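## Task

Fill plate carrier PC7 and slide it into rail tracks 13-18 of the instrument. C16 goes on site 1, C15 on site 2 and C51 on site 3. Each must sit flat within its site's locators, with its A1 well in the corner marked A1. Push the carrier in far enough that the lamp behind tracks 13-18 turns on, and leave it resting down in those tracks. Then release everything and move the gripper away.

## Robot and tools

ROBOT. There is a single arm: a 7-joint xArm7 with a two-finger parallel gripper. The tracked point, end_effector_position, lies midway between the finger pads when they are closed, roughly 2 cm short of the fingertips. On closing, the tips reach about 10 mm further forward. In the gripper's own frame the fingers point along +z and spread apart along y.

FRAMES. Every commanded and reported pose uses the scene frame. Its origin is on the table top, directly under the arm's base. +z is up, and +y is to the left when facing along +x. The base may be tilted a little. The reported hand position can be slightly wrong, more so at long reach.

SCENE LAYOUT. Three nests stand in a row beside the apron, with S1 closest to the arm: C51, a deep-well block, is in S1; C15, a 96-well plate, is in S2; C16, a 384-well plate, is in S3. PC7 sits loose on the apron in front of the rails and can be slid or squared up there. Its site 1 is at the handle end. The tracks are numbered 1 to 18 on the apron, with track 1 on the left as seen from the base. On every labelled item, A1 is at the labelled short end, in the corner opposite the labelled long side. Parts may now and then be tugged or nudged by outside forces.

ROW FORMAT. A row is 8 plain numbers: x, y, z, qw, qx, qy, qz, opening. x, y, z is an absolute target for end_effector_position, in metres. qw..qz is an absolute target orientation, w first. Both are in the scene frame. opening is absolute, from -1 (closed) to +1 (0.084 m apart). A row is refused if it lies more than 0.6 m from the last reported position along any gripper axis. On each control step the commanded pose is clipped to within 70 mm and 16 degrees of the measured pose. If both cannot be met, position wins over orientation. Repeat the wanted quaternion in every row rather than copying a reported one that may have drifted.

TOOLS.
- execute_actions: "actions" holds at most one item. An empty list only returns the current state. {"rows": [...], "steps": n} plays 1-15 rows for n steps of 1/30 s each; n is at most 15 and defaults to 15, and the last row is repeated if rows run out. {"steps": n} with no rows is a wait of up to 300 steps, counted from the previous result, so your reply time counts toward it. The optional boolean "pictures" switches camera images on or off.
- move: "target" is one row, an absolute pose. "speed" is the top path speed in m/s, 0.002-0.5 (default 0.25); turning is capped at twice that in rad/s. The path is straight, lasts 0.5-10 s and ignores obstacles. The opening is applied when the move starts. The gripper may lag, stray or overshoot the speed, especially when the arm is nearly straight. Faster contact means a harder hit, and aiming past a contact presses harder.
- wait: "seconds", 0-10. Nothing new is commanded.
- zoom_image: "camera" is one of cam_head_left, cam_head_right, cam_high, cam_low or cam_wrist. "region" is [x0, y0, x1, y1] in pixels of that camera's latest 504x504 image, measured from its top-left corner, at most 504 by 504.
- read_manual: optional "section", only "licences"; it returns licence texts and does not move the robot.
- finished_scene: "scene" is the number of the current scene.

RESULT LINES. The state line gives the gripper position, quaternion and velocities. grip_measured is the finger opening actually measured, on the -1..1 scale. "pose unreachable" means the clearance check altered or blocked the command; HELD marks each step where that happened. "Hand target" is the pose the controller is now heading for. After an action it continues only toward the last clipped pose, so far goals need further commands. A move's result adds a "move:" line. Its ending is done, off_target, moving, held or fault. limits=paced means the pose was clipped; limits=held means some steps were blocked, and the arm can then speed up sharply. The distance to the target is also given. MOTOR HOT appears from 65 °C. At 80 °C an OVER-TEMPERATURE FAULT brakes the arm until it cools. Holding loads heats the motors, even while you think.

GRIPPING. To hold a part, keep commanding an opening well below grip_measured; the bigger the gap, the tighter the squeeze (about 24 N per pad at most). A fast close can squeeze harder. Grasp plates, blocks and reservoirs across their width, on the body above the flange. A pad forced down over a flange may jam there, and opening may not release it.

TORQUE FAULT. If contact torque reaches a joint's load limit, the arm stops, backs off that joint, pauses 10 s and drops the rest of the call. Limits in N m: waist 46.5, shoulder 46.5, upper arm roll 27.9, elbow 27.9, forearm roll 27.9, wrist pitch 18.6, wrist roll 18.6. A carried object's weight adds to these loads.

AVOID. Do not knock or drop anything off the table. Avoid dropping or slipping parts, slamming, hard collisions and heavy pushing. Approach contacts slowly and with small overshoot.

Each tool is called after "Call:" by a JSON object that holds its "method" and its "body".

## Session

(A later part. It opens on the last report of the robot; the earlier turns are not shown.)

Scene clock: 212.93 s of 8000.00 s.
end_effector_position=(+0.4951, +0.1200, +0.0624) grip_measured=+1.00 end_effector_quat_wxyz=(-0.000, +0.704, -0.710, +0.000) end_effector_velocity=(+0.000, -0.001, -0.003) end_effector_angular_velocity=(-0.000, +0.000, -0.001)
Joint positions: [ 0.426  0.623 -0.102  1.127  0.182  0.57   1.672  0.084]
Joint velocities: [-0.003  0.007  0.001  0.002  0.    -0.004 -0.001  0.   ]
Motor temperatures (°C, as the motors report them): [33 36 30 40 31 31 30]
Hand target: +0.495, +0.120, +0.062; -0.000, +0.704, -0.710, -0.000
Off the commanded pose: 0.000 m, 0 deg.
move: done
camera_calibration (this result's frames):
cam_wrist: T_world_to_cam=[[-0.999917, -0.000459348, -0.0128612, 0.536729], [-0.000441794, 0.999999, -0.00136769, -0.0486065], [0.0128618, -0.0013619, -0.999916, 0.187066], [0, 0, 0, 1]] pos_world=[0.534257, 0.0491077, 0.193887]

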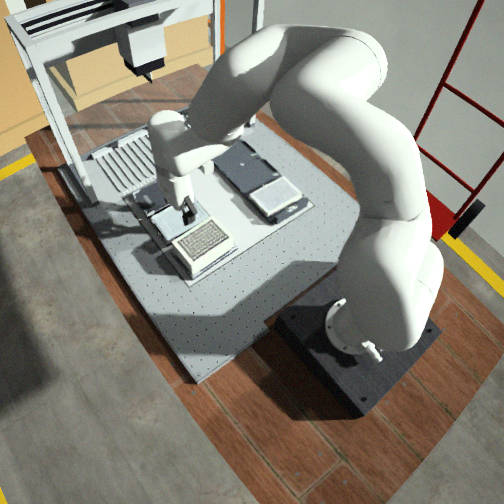

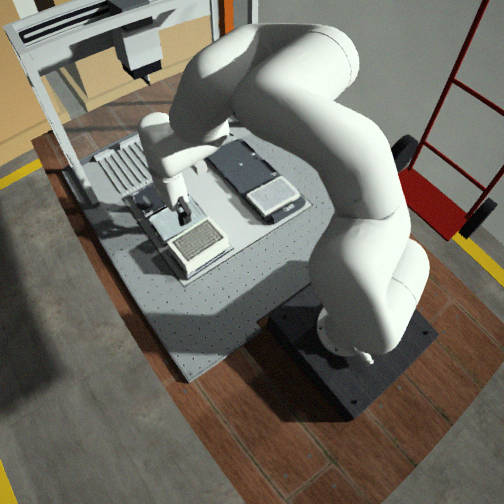

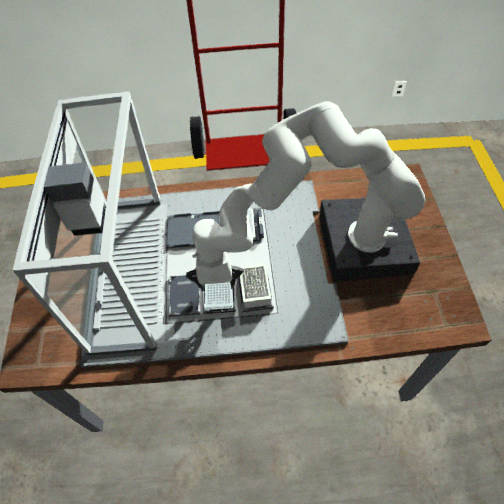

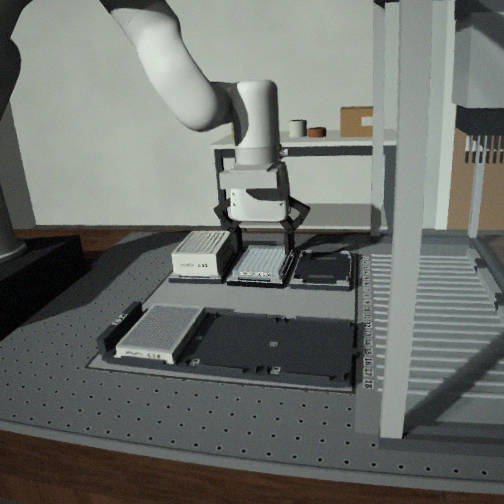

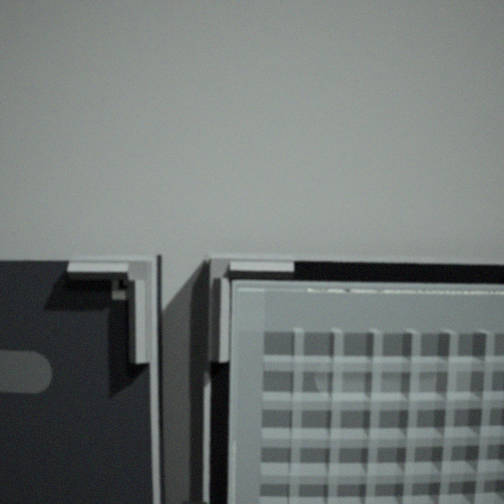

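Call:
{"method": "move", "body": {"target": [0.4932, 0.121, 0.056, 0, -0.69654, 0.71752, 0, 1.0], "speed": 0.02}}

Call:
{"method": "zoom_image", "body": {"camera": "cam_wrist", "region": [160, 420, 300, 504]}}

Call:
{"method": "zoom_image", "body": {"camera": "cam_low", "region": [200, 200, 320, 295]}}

Scene clock: 223.83 s of 8000.00 s.
end_effector_position=(+0.4932, +0.1209, +0.0562) grip_measured=+1.00 end_effector_quat_wxyz=(+0.000, +0.697, -0.717, -0.000) end_effector_velocity=(+0.000, -0.000, -0.002) end_effector_angular_velocity=(+0.000, -0.001, -0.010)
Joint positions: [ 0.431  0.635 -0.103  1.123  0.19   0.556  1.689  0.084]
Joint velocities: [ 0.001  0.005 -0.001 -0.     0.003 -0.006  0.007 -0.   ]
Motor temperatures (°C, as the motors report them): [33 37 30 40 31 31 30]
Hand target: +0.493, +0.121, +0.056; +0.000, +0.697, -0.718, -0.000
Off the commanded pose: 0.000 m, 0 deg.
After step 90, 7.13 s passed at rest.
move: done
camera_calibration (this result's frames):
cam_wrist: T_world_to_cam=[[-0.999737, 0.0193627, -0.0122707, 0.53226], [0.0193835, 0.999811, -0.00158233, -0.0592933], [0.0122378, -0.00181976, -0.999923, 0.181233], [0, 0, 0, 1]] pos_world=[0.531052, 0.0493059, 0.187657]

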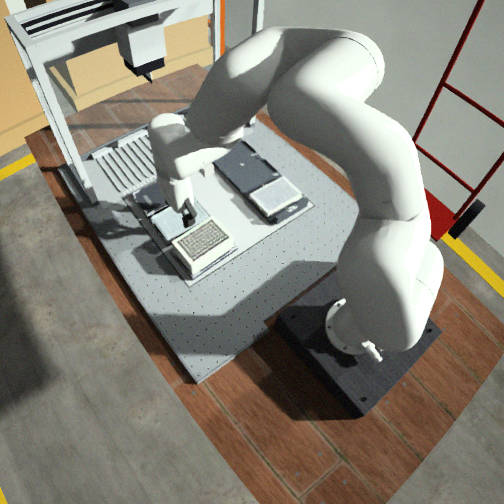

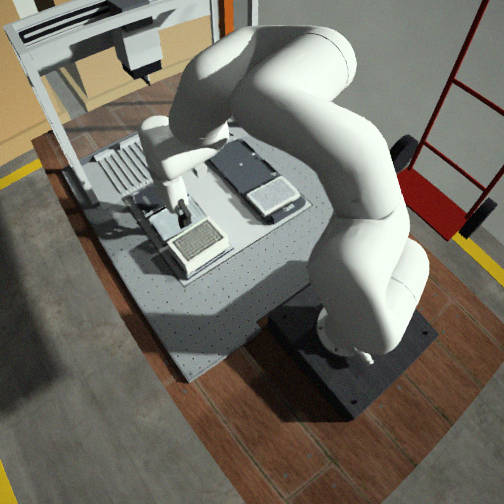

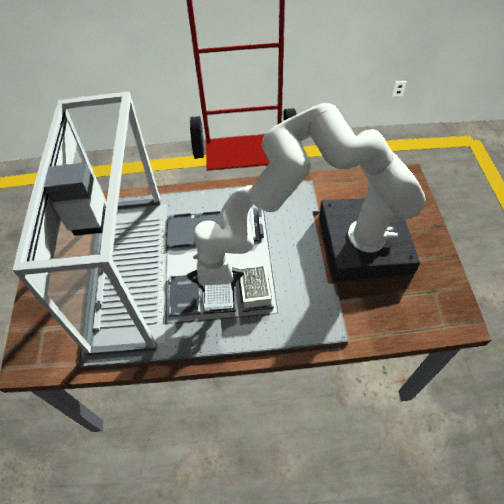

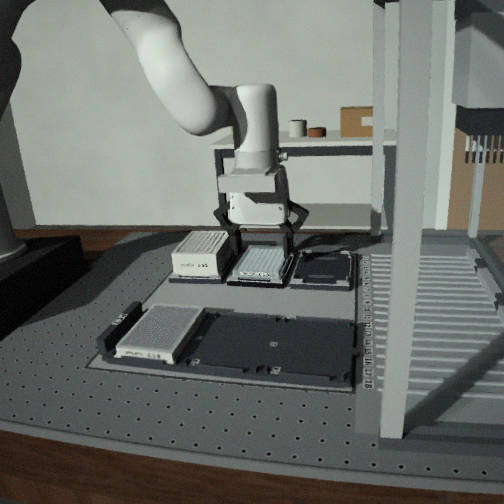

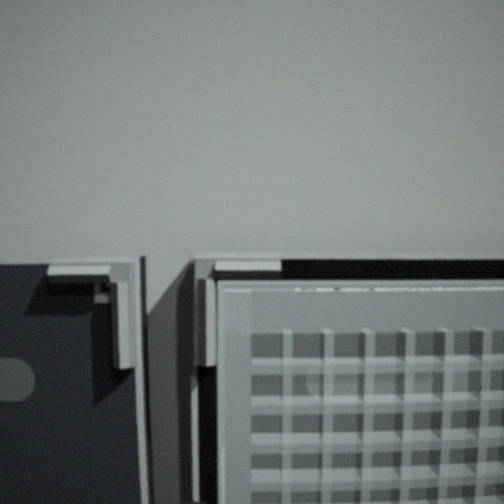

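Region (160, 420, 300, 504) of cam_wrist's 504x504 image, scaled by 3.600, with more detail than that image has; it fills the top 302 rows of this view, and the rest is white.

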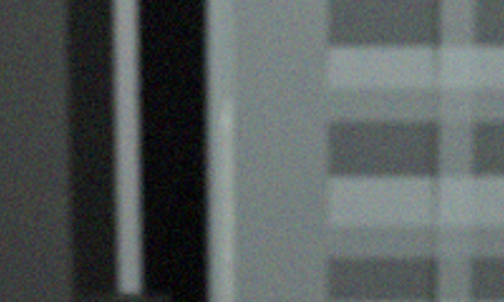

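Region (200, 200, 320, 295) of cam_low's 504x504 image, scaled by 4.200, with more detail than that image has; it fills the top 399 rows of this view, and the rest is white.

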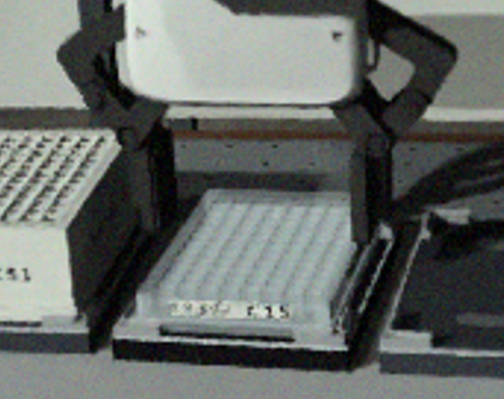

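Call:
{"method": "move", "body": {"target": [0.4932, 0.121, 0.043, 0, -0.69654, 0.71752, 0, 1.0], "speed": 0.012}}

Call:
{"method": "zoom_image", "body": {"camera": "cam_low", "region": [200, 200, 320, 295]}}

Call:
{"method": "zoom_image", "body": {"camera": "cam_wrist", "region": [180, 250, 504, 420]}}

Scene clock: 231.40 s of 8000.00 s.
end_effector_position=(+0.4931, +0.1210, +0.0432) grip_measured=+1.00 end_effector_quat_wxyz=(+0.000, +0.697, -0.718, -0.000) end_effector_velocity=(+0.001, +0.001, -0.002) end_effector_angular_velocity=(+0.001, -0.004, +0.002)
Joint positions: [ 0.427  0.666 -0.096  1.128  0.196  0.529  1.686  0.084]
Joint velocities: [ 0.001  0.005  0.001  0.002  0.001 -0.007 -0.001 -0.   ]
Motor temperatures (°C, as the motors report them): [33 37 30 40 31 31 30]
Hand target: +0.493, +0.121, +0.043; -0.000, +0.697, -0.718, -0.000
Off the commanded pose: 0.000 m, 0 deg.
After step 90, 3.23 s passed at rest.
move: done
camera_calibration (this result's frames):
cam_wrist: T_world_to_cam=[[-0.999719, 0.0202634, -0.012305, 0.531917], [0.0202842, 0.999793, -0.00156729, -0.0597906], [0.0122707, -0.00181645, -0.999923, 0.168238], [0, 0, 0, 1]] pos_world=[0.530916, 0.0493054, 0.174677]

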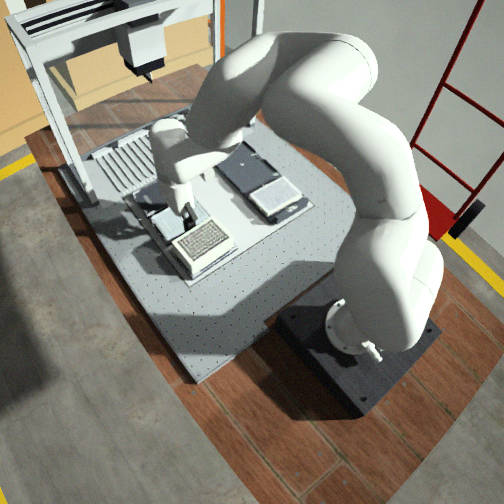

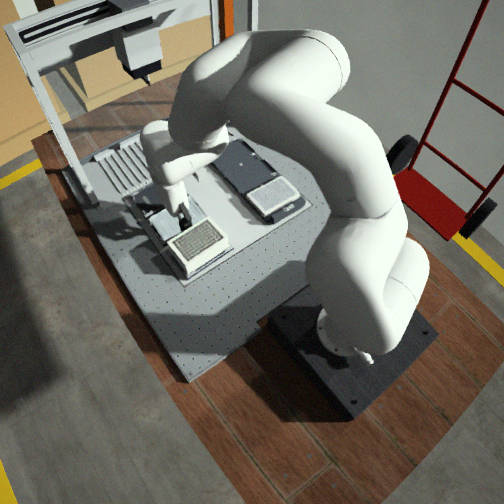

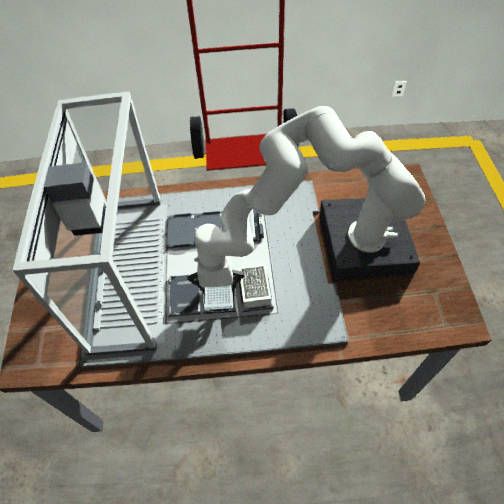

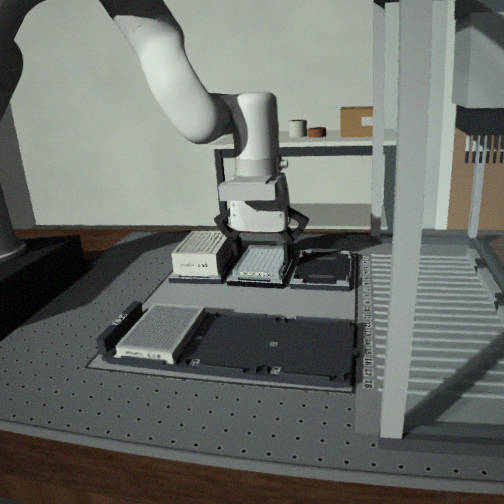

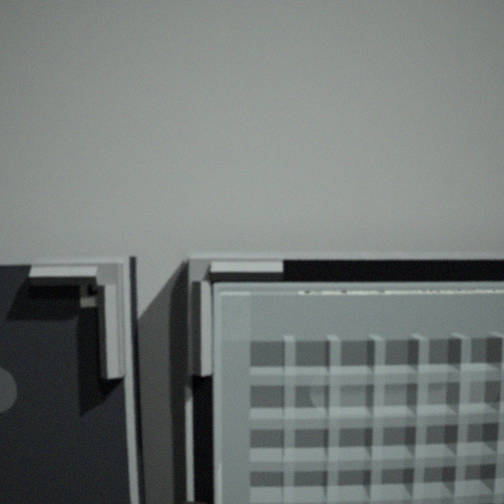

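Region (200, 200, 320, 295) of cam_low's 504x504 image, scaled by 4.200, with more detail than that image has; it fills the top 399 rows of this view, and the rest is white.

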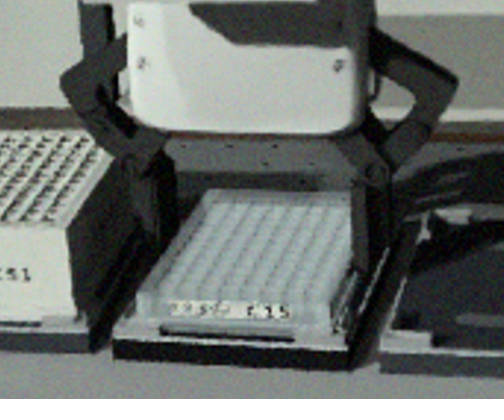

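Region (180, 250, 504, 420) of cam_wrist's 504x504 image, scaled by 1.556, with more detail than that image has; it fills the top 264 rows of this view, and the rest is white.

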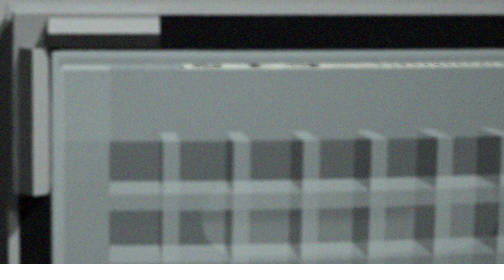

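Call:
{"method": "execute_actions", "body": {"actions": [{"rows": [[0.4932, 0.121, 0.0428, 0, -0.69654, 0.71752, 0, 1], [0.4932, 0.121, 0.0426, 0, -0.69654, 0.71752, 0, 1], [0.4932, 0.121, 0.0424, 0, -0.69654, 0.71752, 0, 1], [0.4932, 0.121, 0.0422, 0, -0.69654, 0.71752, 0, 1], [0.4932, 0.121, 0.042, 0, -0.69654, 0.71752, 0, 1], [0.4932, 0.121, 0.042, 0, -0.69654, 0.71752, 0, 1], [0.4932, 0.121, 0.042, 0, -0.69654, 0.71752, 0, 1], [0.4932, 0.121, 0.042, 0, -0.69654, 0.71752, 0, 1], [0.4932, 0.121, 0.042, 0, -0.69654, 0.71752, 0, 0.97], [0.4932, 0.121, 0.042, 0, -0.69654, 0.71752, 0, 0.94], [0.4932, 0.121, 0.042, 0, -0.69654, 0.71752, 0, 0.91], [0.4932, 0.121, 0.042, 0, -0.69654, 0.71752, 0, 0.88], [0.4932, 0.121, 0.042, 0, -0.69654, 0.71752, 0, 0.85], [0.4932, 0.121, 0.042, 0, -0.69654, 0.71752, 0, 0.8], [0.4932, 0.121, 0.042, 0, -0.69654, 0.71752, 0, 0.7]], "steps": 15}], "pictures": false}}

Call:
{"method": "execute_actions", "body": {"actions": [{"rows": [[0.4932, 0.121, 0.042, 0, -0.69654, 0.71752, 0, 0.6], [0.4932, 0.121, 0.042, 0, -0.69654, 0.71752, 0, 0.5], [0.4932, 0.121, 0.042, 0, -0.69654, 0.71752, 0, 0.4], [0.4932, 0.121, 0.042, 0, -0.69654, 0.71752, 0, 0.3], [0.4932, 0.121, 0.042, 0, -0.69654, 0.71752, 0, 0.2], [0.4932, 0.121, 0.042, 0, -0.69654, 0.71752, 0, 0.1], [0.4932, 0.121, 0.042, 0, -0.69654, 0.71752, 0, 0.0]], "steps": 10}], "pictures": false}}

Call:
{"method": "move", "body": {"target": [0.4932, 0.121, 0.075, 0, -0.69654, 0.71752, 0, 0.0], "speed": 0.05}}

Call:
{"method": "move", "body": {"target": [0.5048, -0.1335, 0.075, 0, -0.69972, 0.71442, 0, 0.0], "speed": 0.16}}

Scene clock: 240.93 s of 8000.00 s.
end_effector_position=(+0.4934, +0.1210, +0.0422) grip_measured=+0.93 end_effector_quat_wxyz=(-0.000, +0.697, -0.718, +0.000) end_effector_velocity=(+0.000, +0.000, +0.000) end_effector_angular_velocity=(+0.000, -0.000, +0.000)
Joint positions: [ 0.427  0.669 -0.096  1.129  0.196  0.527  1.685  0.082]
Joint velocities: [ 0. -0.  0.  0.  0.  0. -0.  0.]
Motor temperatures (°C, as the motors report them): [33 37 30 40 31 31 30]
Hand target: +0.493, +0.121, +0.042; -0.000, +0.697, -0.718, -0.000
Off the commanded pose: 0.000 m, 0 deg.
Steps of this call (steps 1 to 90: nothing new was sent; then 6.03 s passed at rest; steps 91 to 105: all 15 steps of this action). Readings (end_effector_position):
91: (+0.4932, +0.1210, +0.0430)
92: (+0.4932, +0.1210, +0.0430)
94: (+0.4932, +0.1210, +0.0429)
98: (+0.4932, +0.1210, +0.0423)
105: the state above

Scene clock: 241.27 s of 8000.00 s.
end_effector_position=(+0.4933, +0.1210, +0.0422) grip_measured=+0.94 end_effector_quat_wxyz=(-0.000, +0.697, -0.718, +0.000) end_effector_velocity=(-0.000, -0.000, -0.000) end_effector_angular_velocity=(-0.000, +0.000, -0.000)
Joint positions: [ 0.427  0.669 -0.096  1.129  0.197  0.527  1.685  0.082]
Joint velocities: [-0.  0.  0. -0.  0. -0.  0.  0.]
Motor temperatures (°C, as the motors report them): [33 37 30 40 31 31 30]
Hand target: +0.493, +0.121, +0.042; +0.000, +0.697, -0.718, +0.000
Off the commanded pose: 0.000 m, 0 deg.
Steps of this call (steps 1 to 10: all 10 steps of this action). Readings (end_effector_position):
1: (+0.4934, +0.1210, +0.0422)
2: (+0.4934, +0.1210, +0.0422)
4: (+0.4934, +0.1210, +0.0422)
8: (+0.4933, +0.1210, +0.0422)
10: the state above

Scene clock: 242.57 s of 8000.00 s.
end_effector_position=(+0.4931, +0.1210, +0.0746) grip_measured=+0.93 end_effector_quat_wxyz=(+0.000, +0.697, -0.717, -0.000) end_effector_velocity=(-0.001, +0.000, +0.002) end_effector_angular_velocity=(-0.001, +0.002, +0.001)
Joint positions: [ 0.435  0.591 -0.111  1.118  0.18   0.595  1.697  0.082]
Joint velocities: [ 0.002 -0.006 -0.001 -0.001 -0.002  0.007  0.001  0.   ]
Motor temperatures (°C, as the motors report them): [33 37 30 40 31 31 30]
Hand target: +0.493, +0.121, +0.075; +0.000, +0.697, -0.717, +0.000
Off the commanded pose: 0.000 m, 0 deg.
move: done
camera_calibration (this result's frames):
cam_wrist: T_world_to_cam=[[-0.999729, 0.0199048, -0.0120579, 0.532317], [0.0199269, 0.9998, -0.00171326, -0.0595696], [0.0120214, -0.00195307, -0.999926, 0.199754], [0, 0, 0, 1]] pos_world=[0.530958, 0.0493522, 0.206056]

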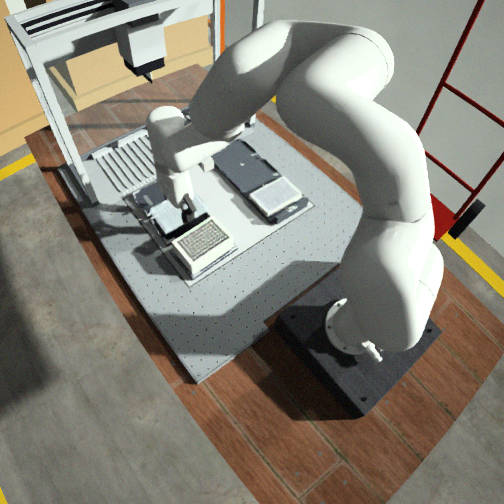

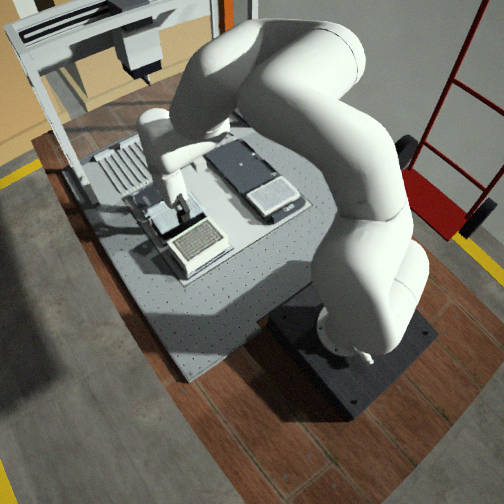

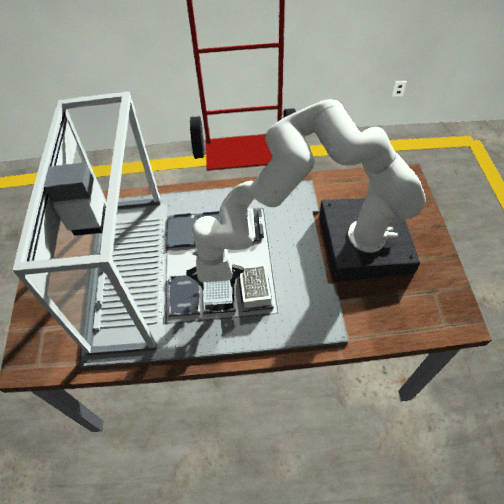

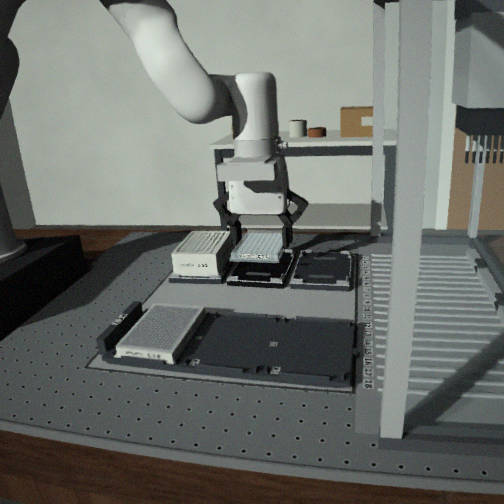

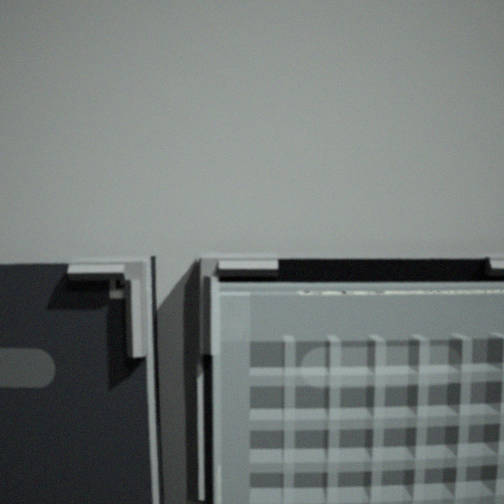

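Scene clock: 244.70 s of 8000.00 s.
end_effector_position=(+0.5067, -0.1327, +0.0750) grip_measured=+0.93 end_effector_quat_wxyz=(-0.001, +0.700, -0.714, +0.000) end_effector_velocity=(-0.000, -0.006, -0.000) end_effector_angular_velocity=(-0.000, +0.001, -0.005)
Joint positions: [ 0.013  0.654 -0.183  1.2    0.203  0.631  1.193  0.082]
Joint velocities: [-0.009  0.004 -0.002  0.007  0.001  0.005 -0.006 -0.   ]
Motor temperatures (°C, as the motors report them): [33 37 30 40 31 31 30]
Hand target: +0.507, -0.133, +0.075; -0.001, +0.700, -0.714, +0.000
Off the commanded pose: 0.002 m, 0 deg.
move: done
camera_calibration (this result's frames):
cam_wrist: T_world_to_cam=[[-0.999846, 0.0105551, -0.0139897, 0.549914], [0.0105712, 0.999944, -0.00107193, 0.198498], [0.0139776, -0.00121965, -0.999902, 0.198621], [0, 0, 0, 1]] pos_world=[0.544955, -0.204049, 0.206507]

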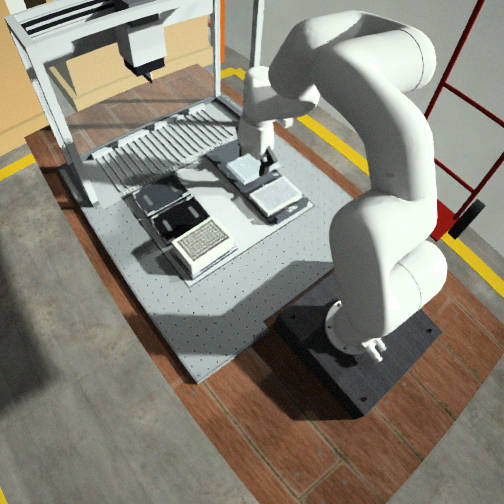

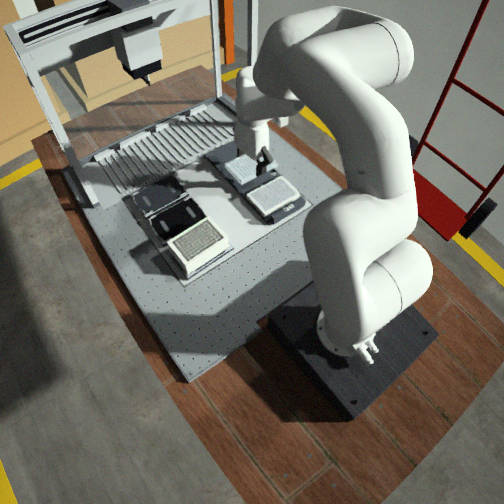

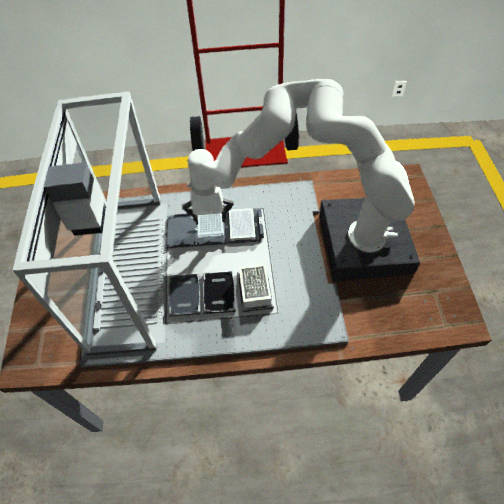

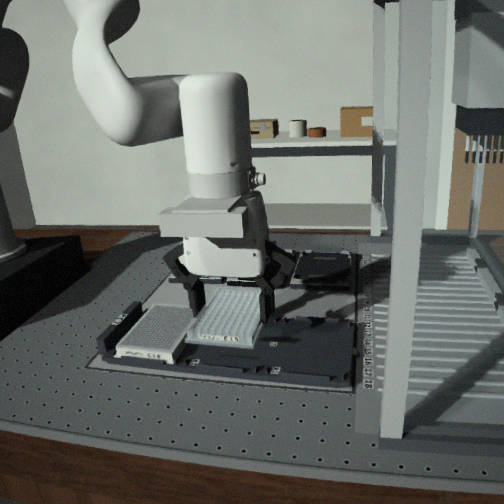

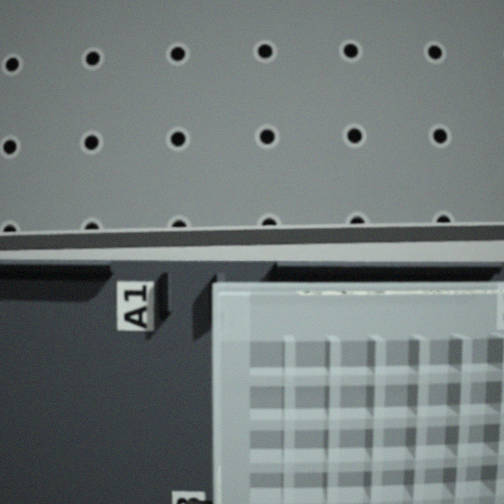

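Call:
{"method": "move", "body": {"target": [0.5048, -0.1335, 0.052, 0, -0.69972, 0.71442, 0, 0.0], "speed": 0.03}}

Call:
{"method": "zoom_image", "body": {"camera": "cam_wrist", "region": [150, 240, 310, 340]}}

Call:
{"method": "zoom_image", "body": {"camera": "cam_wrist", "region": [344, 240, 504, 340]}}

Scene clock: 248.43 s of 8000.00 s.
end_effector_position=(+0.5049, -0.1335, +0.0523) grip_measured=+0.93 end_effector_quat_wxyz=(-0.000, +0.700, -0.714, +0.000) end_effector_velocity=(+0.001, -0.000, -0.002) end_effector_angular_velocity=(-0.001, -0.003, +0.001)
Joint positions: [ 0.004  0.702 -0.171  1.2    0.216  0.585  1.183  0.082]
Joint velocities: [-0.     0.005  0.001  0.002  0.001 -0.007 -0.001 -0.   ]
Motor temperatures (°C, as the motors report them): [33 37 30 40 31 31 30]
Hand target: +0.505, -0.134, +0.052; -0.000, +0.700, -0.714, -0.000
Off the commanded pose: 0.000 m, 0 deg.
move: done
camera_calibration (this result's frames):
cam_wrist: T_world_to_cam=[[-0.999854, 0.0114548, -0.0126491, 0.547813], [0.0114757, 0.999933, -0.00157793, 0.19891], [0.0126302, -0.00172285, -0.999919, 0.176559], [0, 0, 0, 1]] pos_world=[0.543221, -0.204868, 0.183788]

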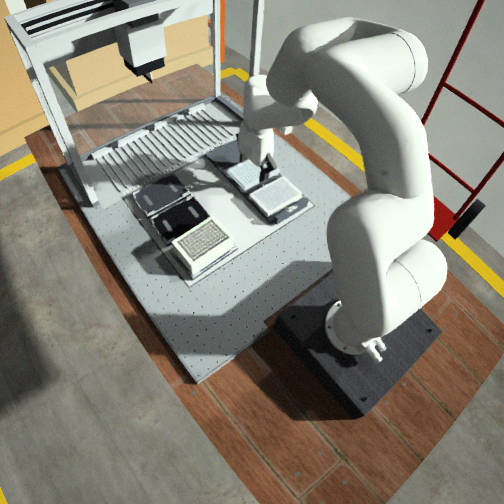

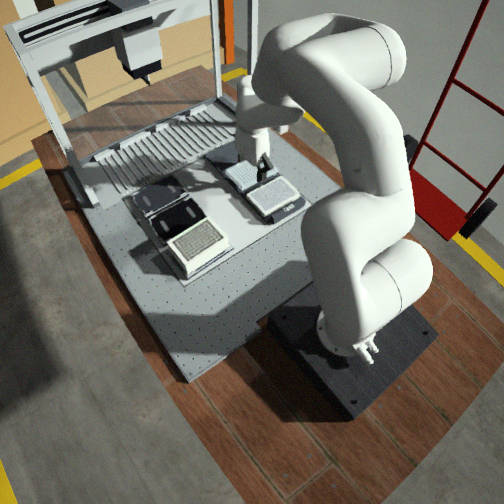

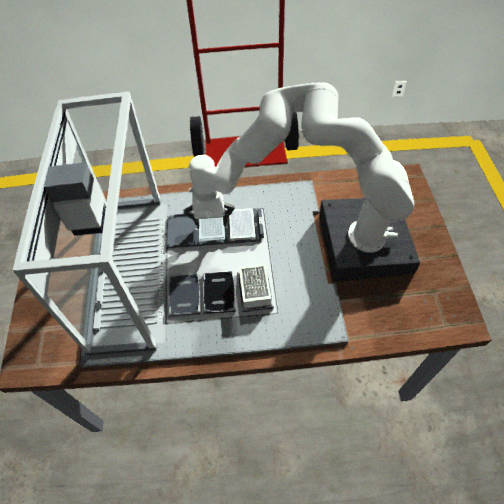

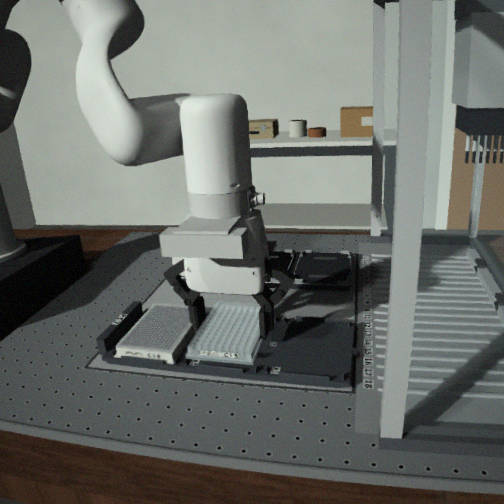

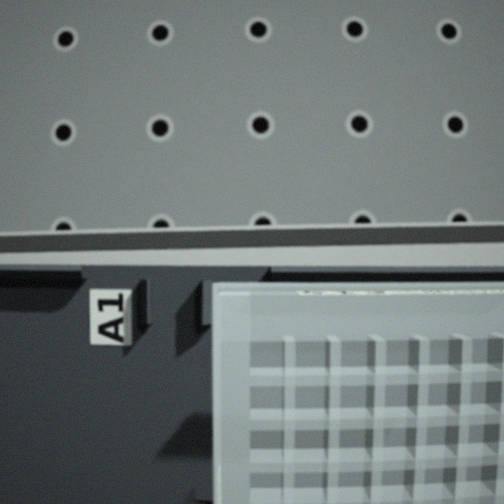

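Region (150, 240, 310, 340) of cam_wrist's 504x504 image, scaled by 3.150, with more detail than that image has; it fills the top 315 rows of this view, and the rest is white.

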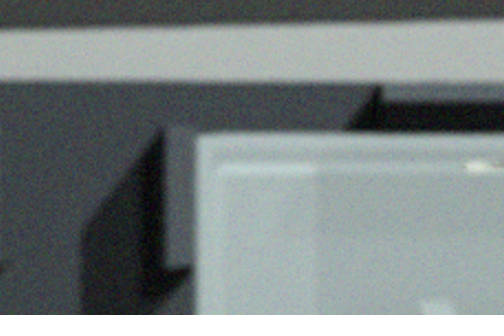

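Region (344, 240, 504, 340) of cam_wrist's 504x504 image, scaled by 3.150, with more detail than that image has; it fills the top 315 rows of this view, and the rest is white.

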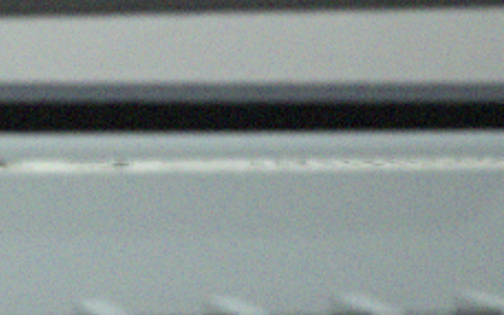

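Call:
{"method": "move", "body": {"target": [0.5049, -0.1331, 0.0438, 0, -0.69866, 0.71545, 0, 0.0], "speed": 0.008}}

Call:
{"method": "zoom_image", "body": {"camera": "cam_low", "region": [165, 310, 285, 385]}}

Call:
{"method": "zoom_image", "body": {"camera": "cam_wrist", "region": [150, 240, 310, 340]}}

Scene clock: 257.50 s of 8000.00 s.
end_effector_position=(+0.5049, -0.1331, +0.0440) grip_measured=+0.93 end_effector_quat_wxyz=(+0.000, +0.699, -0.715, -0.000) end_effector_velocity=(+0.001, +0.000, -0.001) end_effector_angular_velocity=(+0.000, -0.001, -0.001)
Joint positions: [ 0.002  0.721 -0.167  1.204  0.221  0.569  1.183  0.082]
Joint velocities: [-0.001  0.004  0.001  0.002  0.002 -0.003  0.    -0.   ]
Motor temperatures (°C, as the motors report them): [33 37 30 40 31 31 30]
Hand target: +0.505, -0.133, +0.044; -0.000, +0.699, -0.715, -0.000
Off the commanded pose: 0.000 m, 0 deg.
After step 90, 4.83 s passed at rest.
move: done
camera_calibration (this result's frames):
cam_wrist: T_world_to_cam=[[-0.999822, 0.0141987, -0.0123904, 0.548058], [0.0142187, 0.999898, -0.00152959, 0.197069], [0.0123674, -0.00170549, -0.999922, 0.168403], [0, 0, 0, 1]] pos_world=[0.543076, -0.204543, 0.175482]

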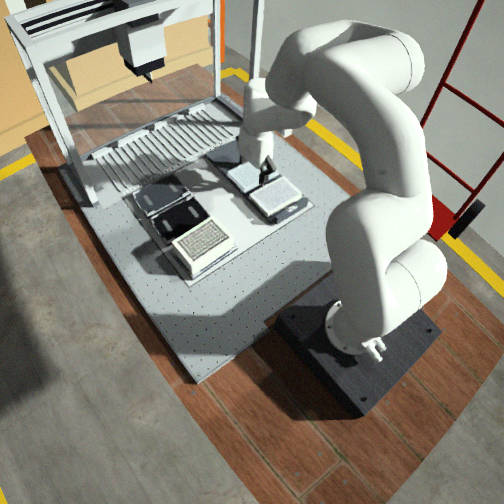

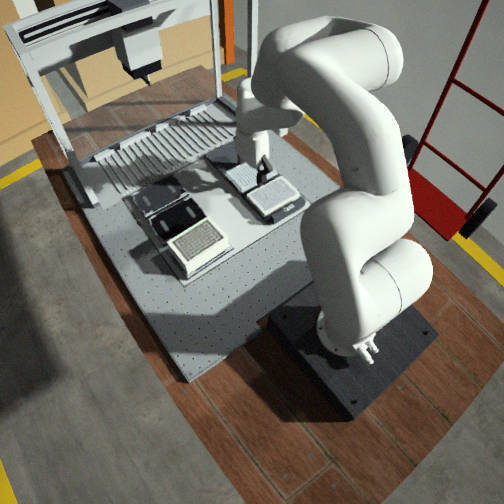

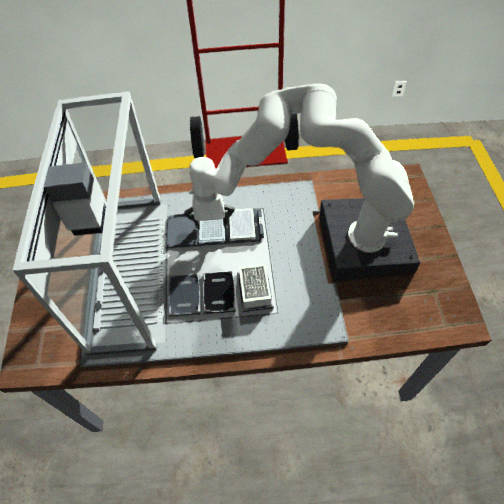

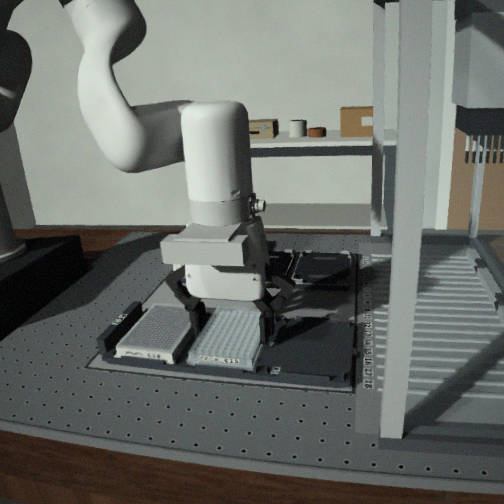

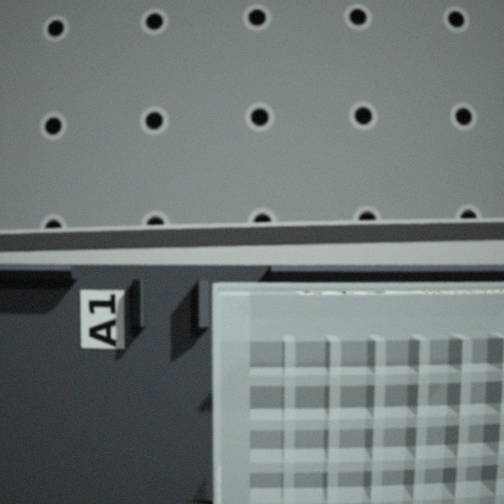

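Region (165, 310, 285, 385) of cam_low's 504x504 image, scaled by 4.200, with more detail than that image has; it fills the top 315 rows of this view, and the rest is white.

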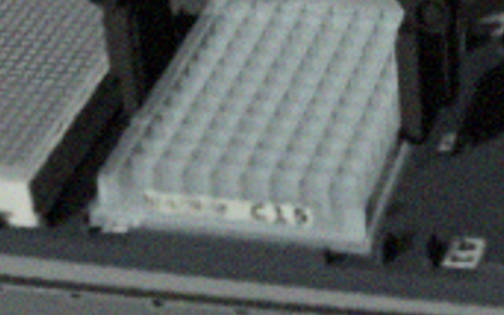

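Region (150, 240, 310, 340) of cam_wrist's 504x504 image, scaled by 3.150, with more detail than that image has; it fills the top 315 rows of this view, and the rest is white.

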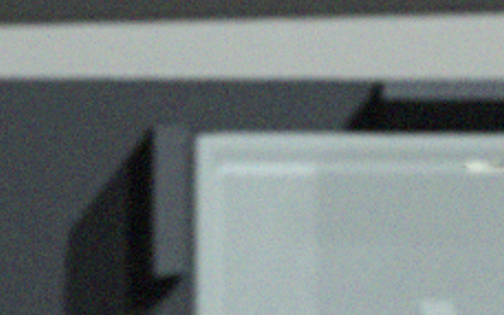

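Call:
{"method": "execute_actions", "body": {"actions": [{"rows": [[0.505, -0.1331, 0.0437, 0, -0.69866, 0.71545, 0, 0.0], [0.5051, -0.1331, 0.0436, 0, -0.69866, 0.71545, 0, 0.0], [0.5052, -0.1331, 0.0435, 0, -0.69866, 0.71545, 0, 0.0], [0.5052, -0.1331, 0.0433, 0, -0.69866, 0.71545, 0, 0.0], [0.5052, -0.1331, 0.0431, 0, -0.69866, 0.71545, 0, 0.0], [0.5052, -0.1331, 0.0429, 0, -0.69866, 0.71545, 0, 0.0], [0.5052, -0.1331, 0.0427, 0, -0.69866, 0.71545, 0, 0.0], [0.5052, -0.1331, 0.0425, 0, -0.69866, 0.71545, 0, 0.0], [0.5052, -0.1331, 0.0423, 0, -0.69866, 0.71545, 0, 0.0], [0.5052, -0.1331, 0.0421, 0, -0.69866, 0.71545, 0, 0.0], [0.5052, -0.1331, 0.042, 0, -0.69866, 0.71545, 0, 0.0]], "steps": 15}], "pictures": true}}

Call:
{"method": "zoom_image", "body": {"camera": "cam_low", "region": [165, 310, 285, 385]}}

Scene clock: 263.17 s of 8000.00 s.
end_effector_position=(+0.5051, -0.1331, +0.0422) grip_measured=+0.93 end_effector_quat_wxyz=(+0.000, +0.699, -0.715, -0.000) end_effector_velocity=(+0.000, +0.000, -0.002) end_effector_angular_velocity=(-0.001, -0.000, +0.002)
Joint positions: [ 0.001  0.726 -0.166  1.206  0.222  0.566  1.183  0.082]
Joint velocities: [-0.     0.006  0.002  0.001  0.    -0.005 -0.001  0.   ]
Motor temperatures (°C, as the motors report them): [33 37 30 40 31 31 30]
Hand target: +0.505, -0.133, +0.042; -0.000, +0.699, -0.715, -0.000
Off the commanded pose: 0.000 m, 0 deg.
Steps of this call (steps 1 to 90: nothing new was sent; then 2.17 s passed at rest; steps 91 to 105: all 15 steps of this action). Readings (end_effector_position):
91: (+0.5049, -0.1331, +0.0438)
92: (+0.5049, -0.1331, +0.0438)
94: (+0.5050, -0.1331, +0.0437)
98: (+0.5052, -0.1331, +0.0433)
105: the state above
camera_calibration (this result's frames):
cam_wrist: T_world_to_cam=[[-0.999823, 0.0142561, -0.0122688, 0.548299], [0.0142757, 0.999897, -0.00151924, 0.197022], [0.0122458, -0.00169412, -0.999924, 0.166665], [0, 0, 0, 1]] pos_world=[0.543348, -0.204536, 0.173678]

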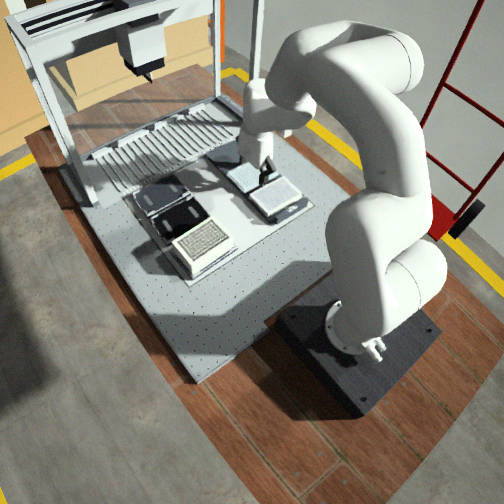

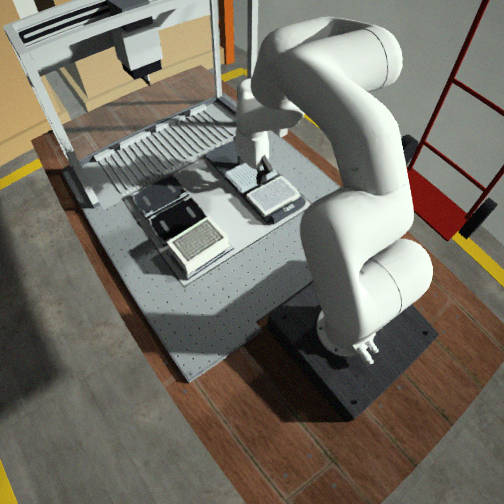

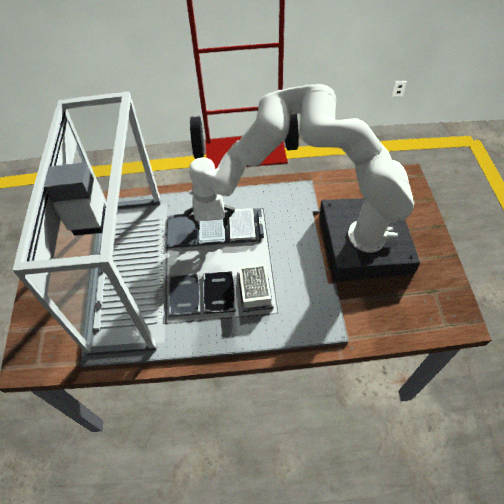

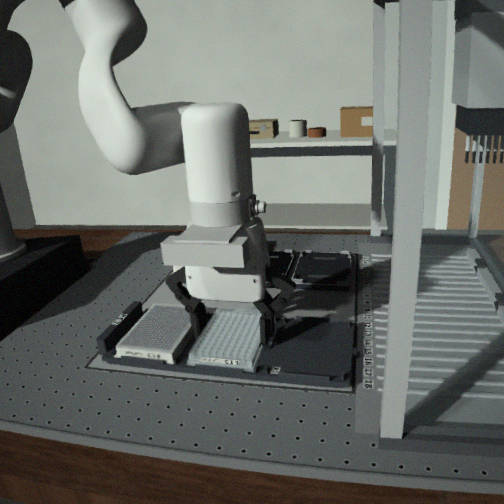

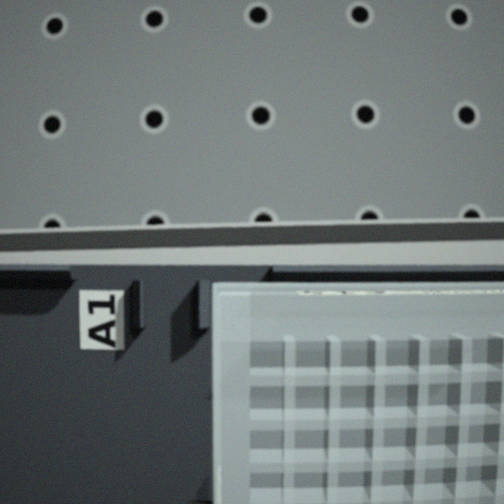

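Region (165, 310, 285, 385) of cam_low's 504x504 image, scaled by 4.200, with more detail than that image has; it fills the top 315 rows of this view, and the rest is white.

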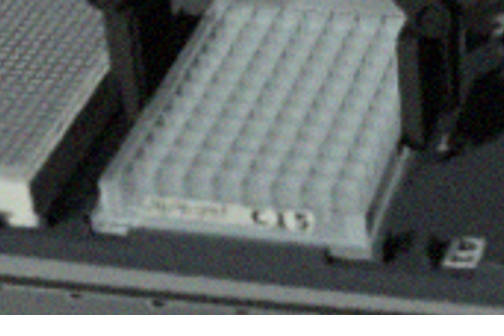

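Call:
{"method": "execute_actions", "body": {"actions": [{"rows": [[0.5052, -0.1331, 0.0419, 0, -0.69866, 0.71545, 0, 0.0], [0.5052, -0.1331, 0.0418, 0, -0.69866, 0.71545, 0, 0.0], [0.5052, -0.1331, 0.0417, 0, -0.69866, 0.71545, 0, 0.0], [0.5052, -0.1331, 0.0416, 0, -0.69866, 0.71545, 0, 0.0], [0.5052, -0.1331, 0.0415, 0, -0.69866, 0.71545, 0, 0.0], [0.5052, -0.1331, 0.0414, 0, -0.69866, 0.71545, 0, 0.0], [0.5052, -0.1331, 0.0413, 0, -0.69866, 0.71545, 0, 0.0], [0.5052, -0.1331, 0.0412, 0, -0.69866, 0.71545, 0, 0.0]], "steps": 15}], "pictures": false}}

Scene clock: 267.10 s of 8000.00 s.
end_effector_position=(+0.5053, -0.1331, +0.0414) grip_measured=+0.93 end_effector_quat_wxyz=(-0.000, +0.699, -0.715, +0.000) end_effector_velocity=(+0.000, -0.000, -0.000) end_effector_angular_velocity=(-0.001, -0.000, +0.001)
Joint positions: [ 0.     0.729 -0.165  1.207  0.223  0.564  1.182  0.082]
Joint velocities: [ 0.     0.001 -0.     0.    -0.001 -0.001 -0.    -0.   ]
Motor temperatures (°C, as the motors report them): [33 37 30 40 31 31 30]
Hand target: +0.505, -0.133, +0.041; -0.000, +0.699, -0.715, -0.000
Off the commanded pose: 0.000 m, 0 deg.
Steps of this call (steps 1 to 90: nothing new was sent; then 0.43 s passed at rest; steps 91 to 105: all 15 steps of this action). Readings (end_effector_position):
91: (+0.5052, -0.1331, +0.0420)
92: (+0.5052, -0.1331, +0.0420)
94: (+0.5052, -0.1331, +0.0419)
98: (+0.5052, -0.1331, +0.0416)
105: the state above


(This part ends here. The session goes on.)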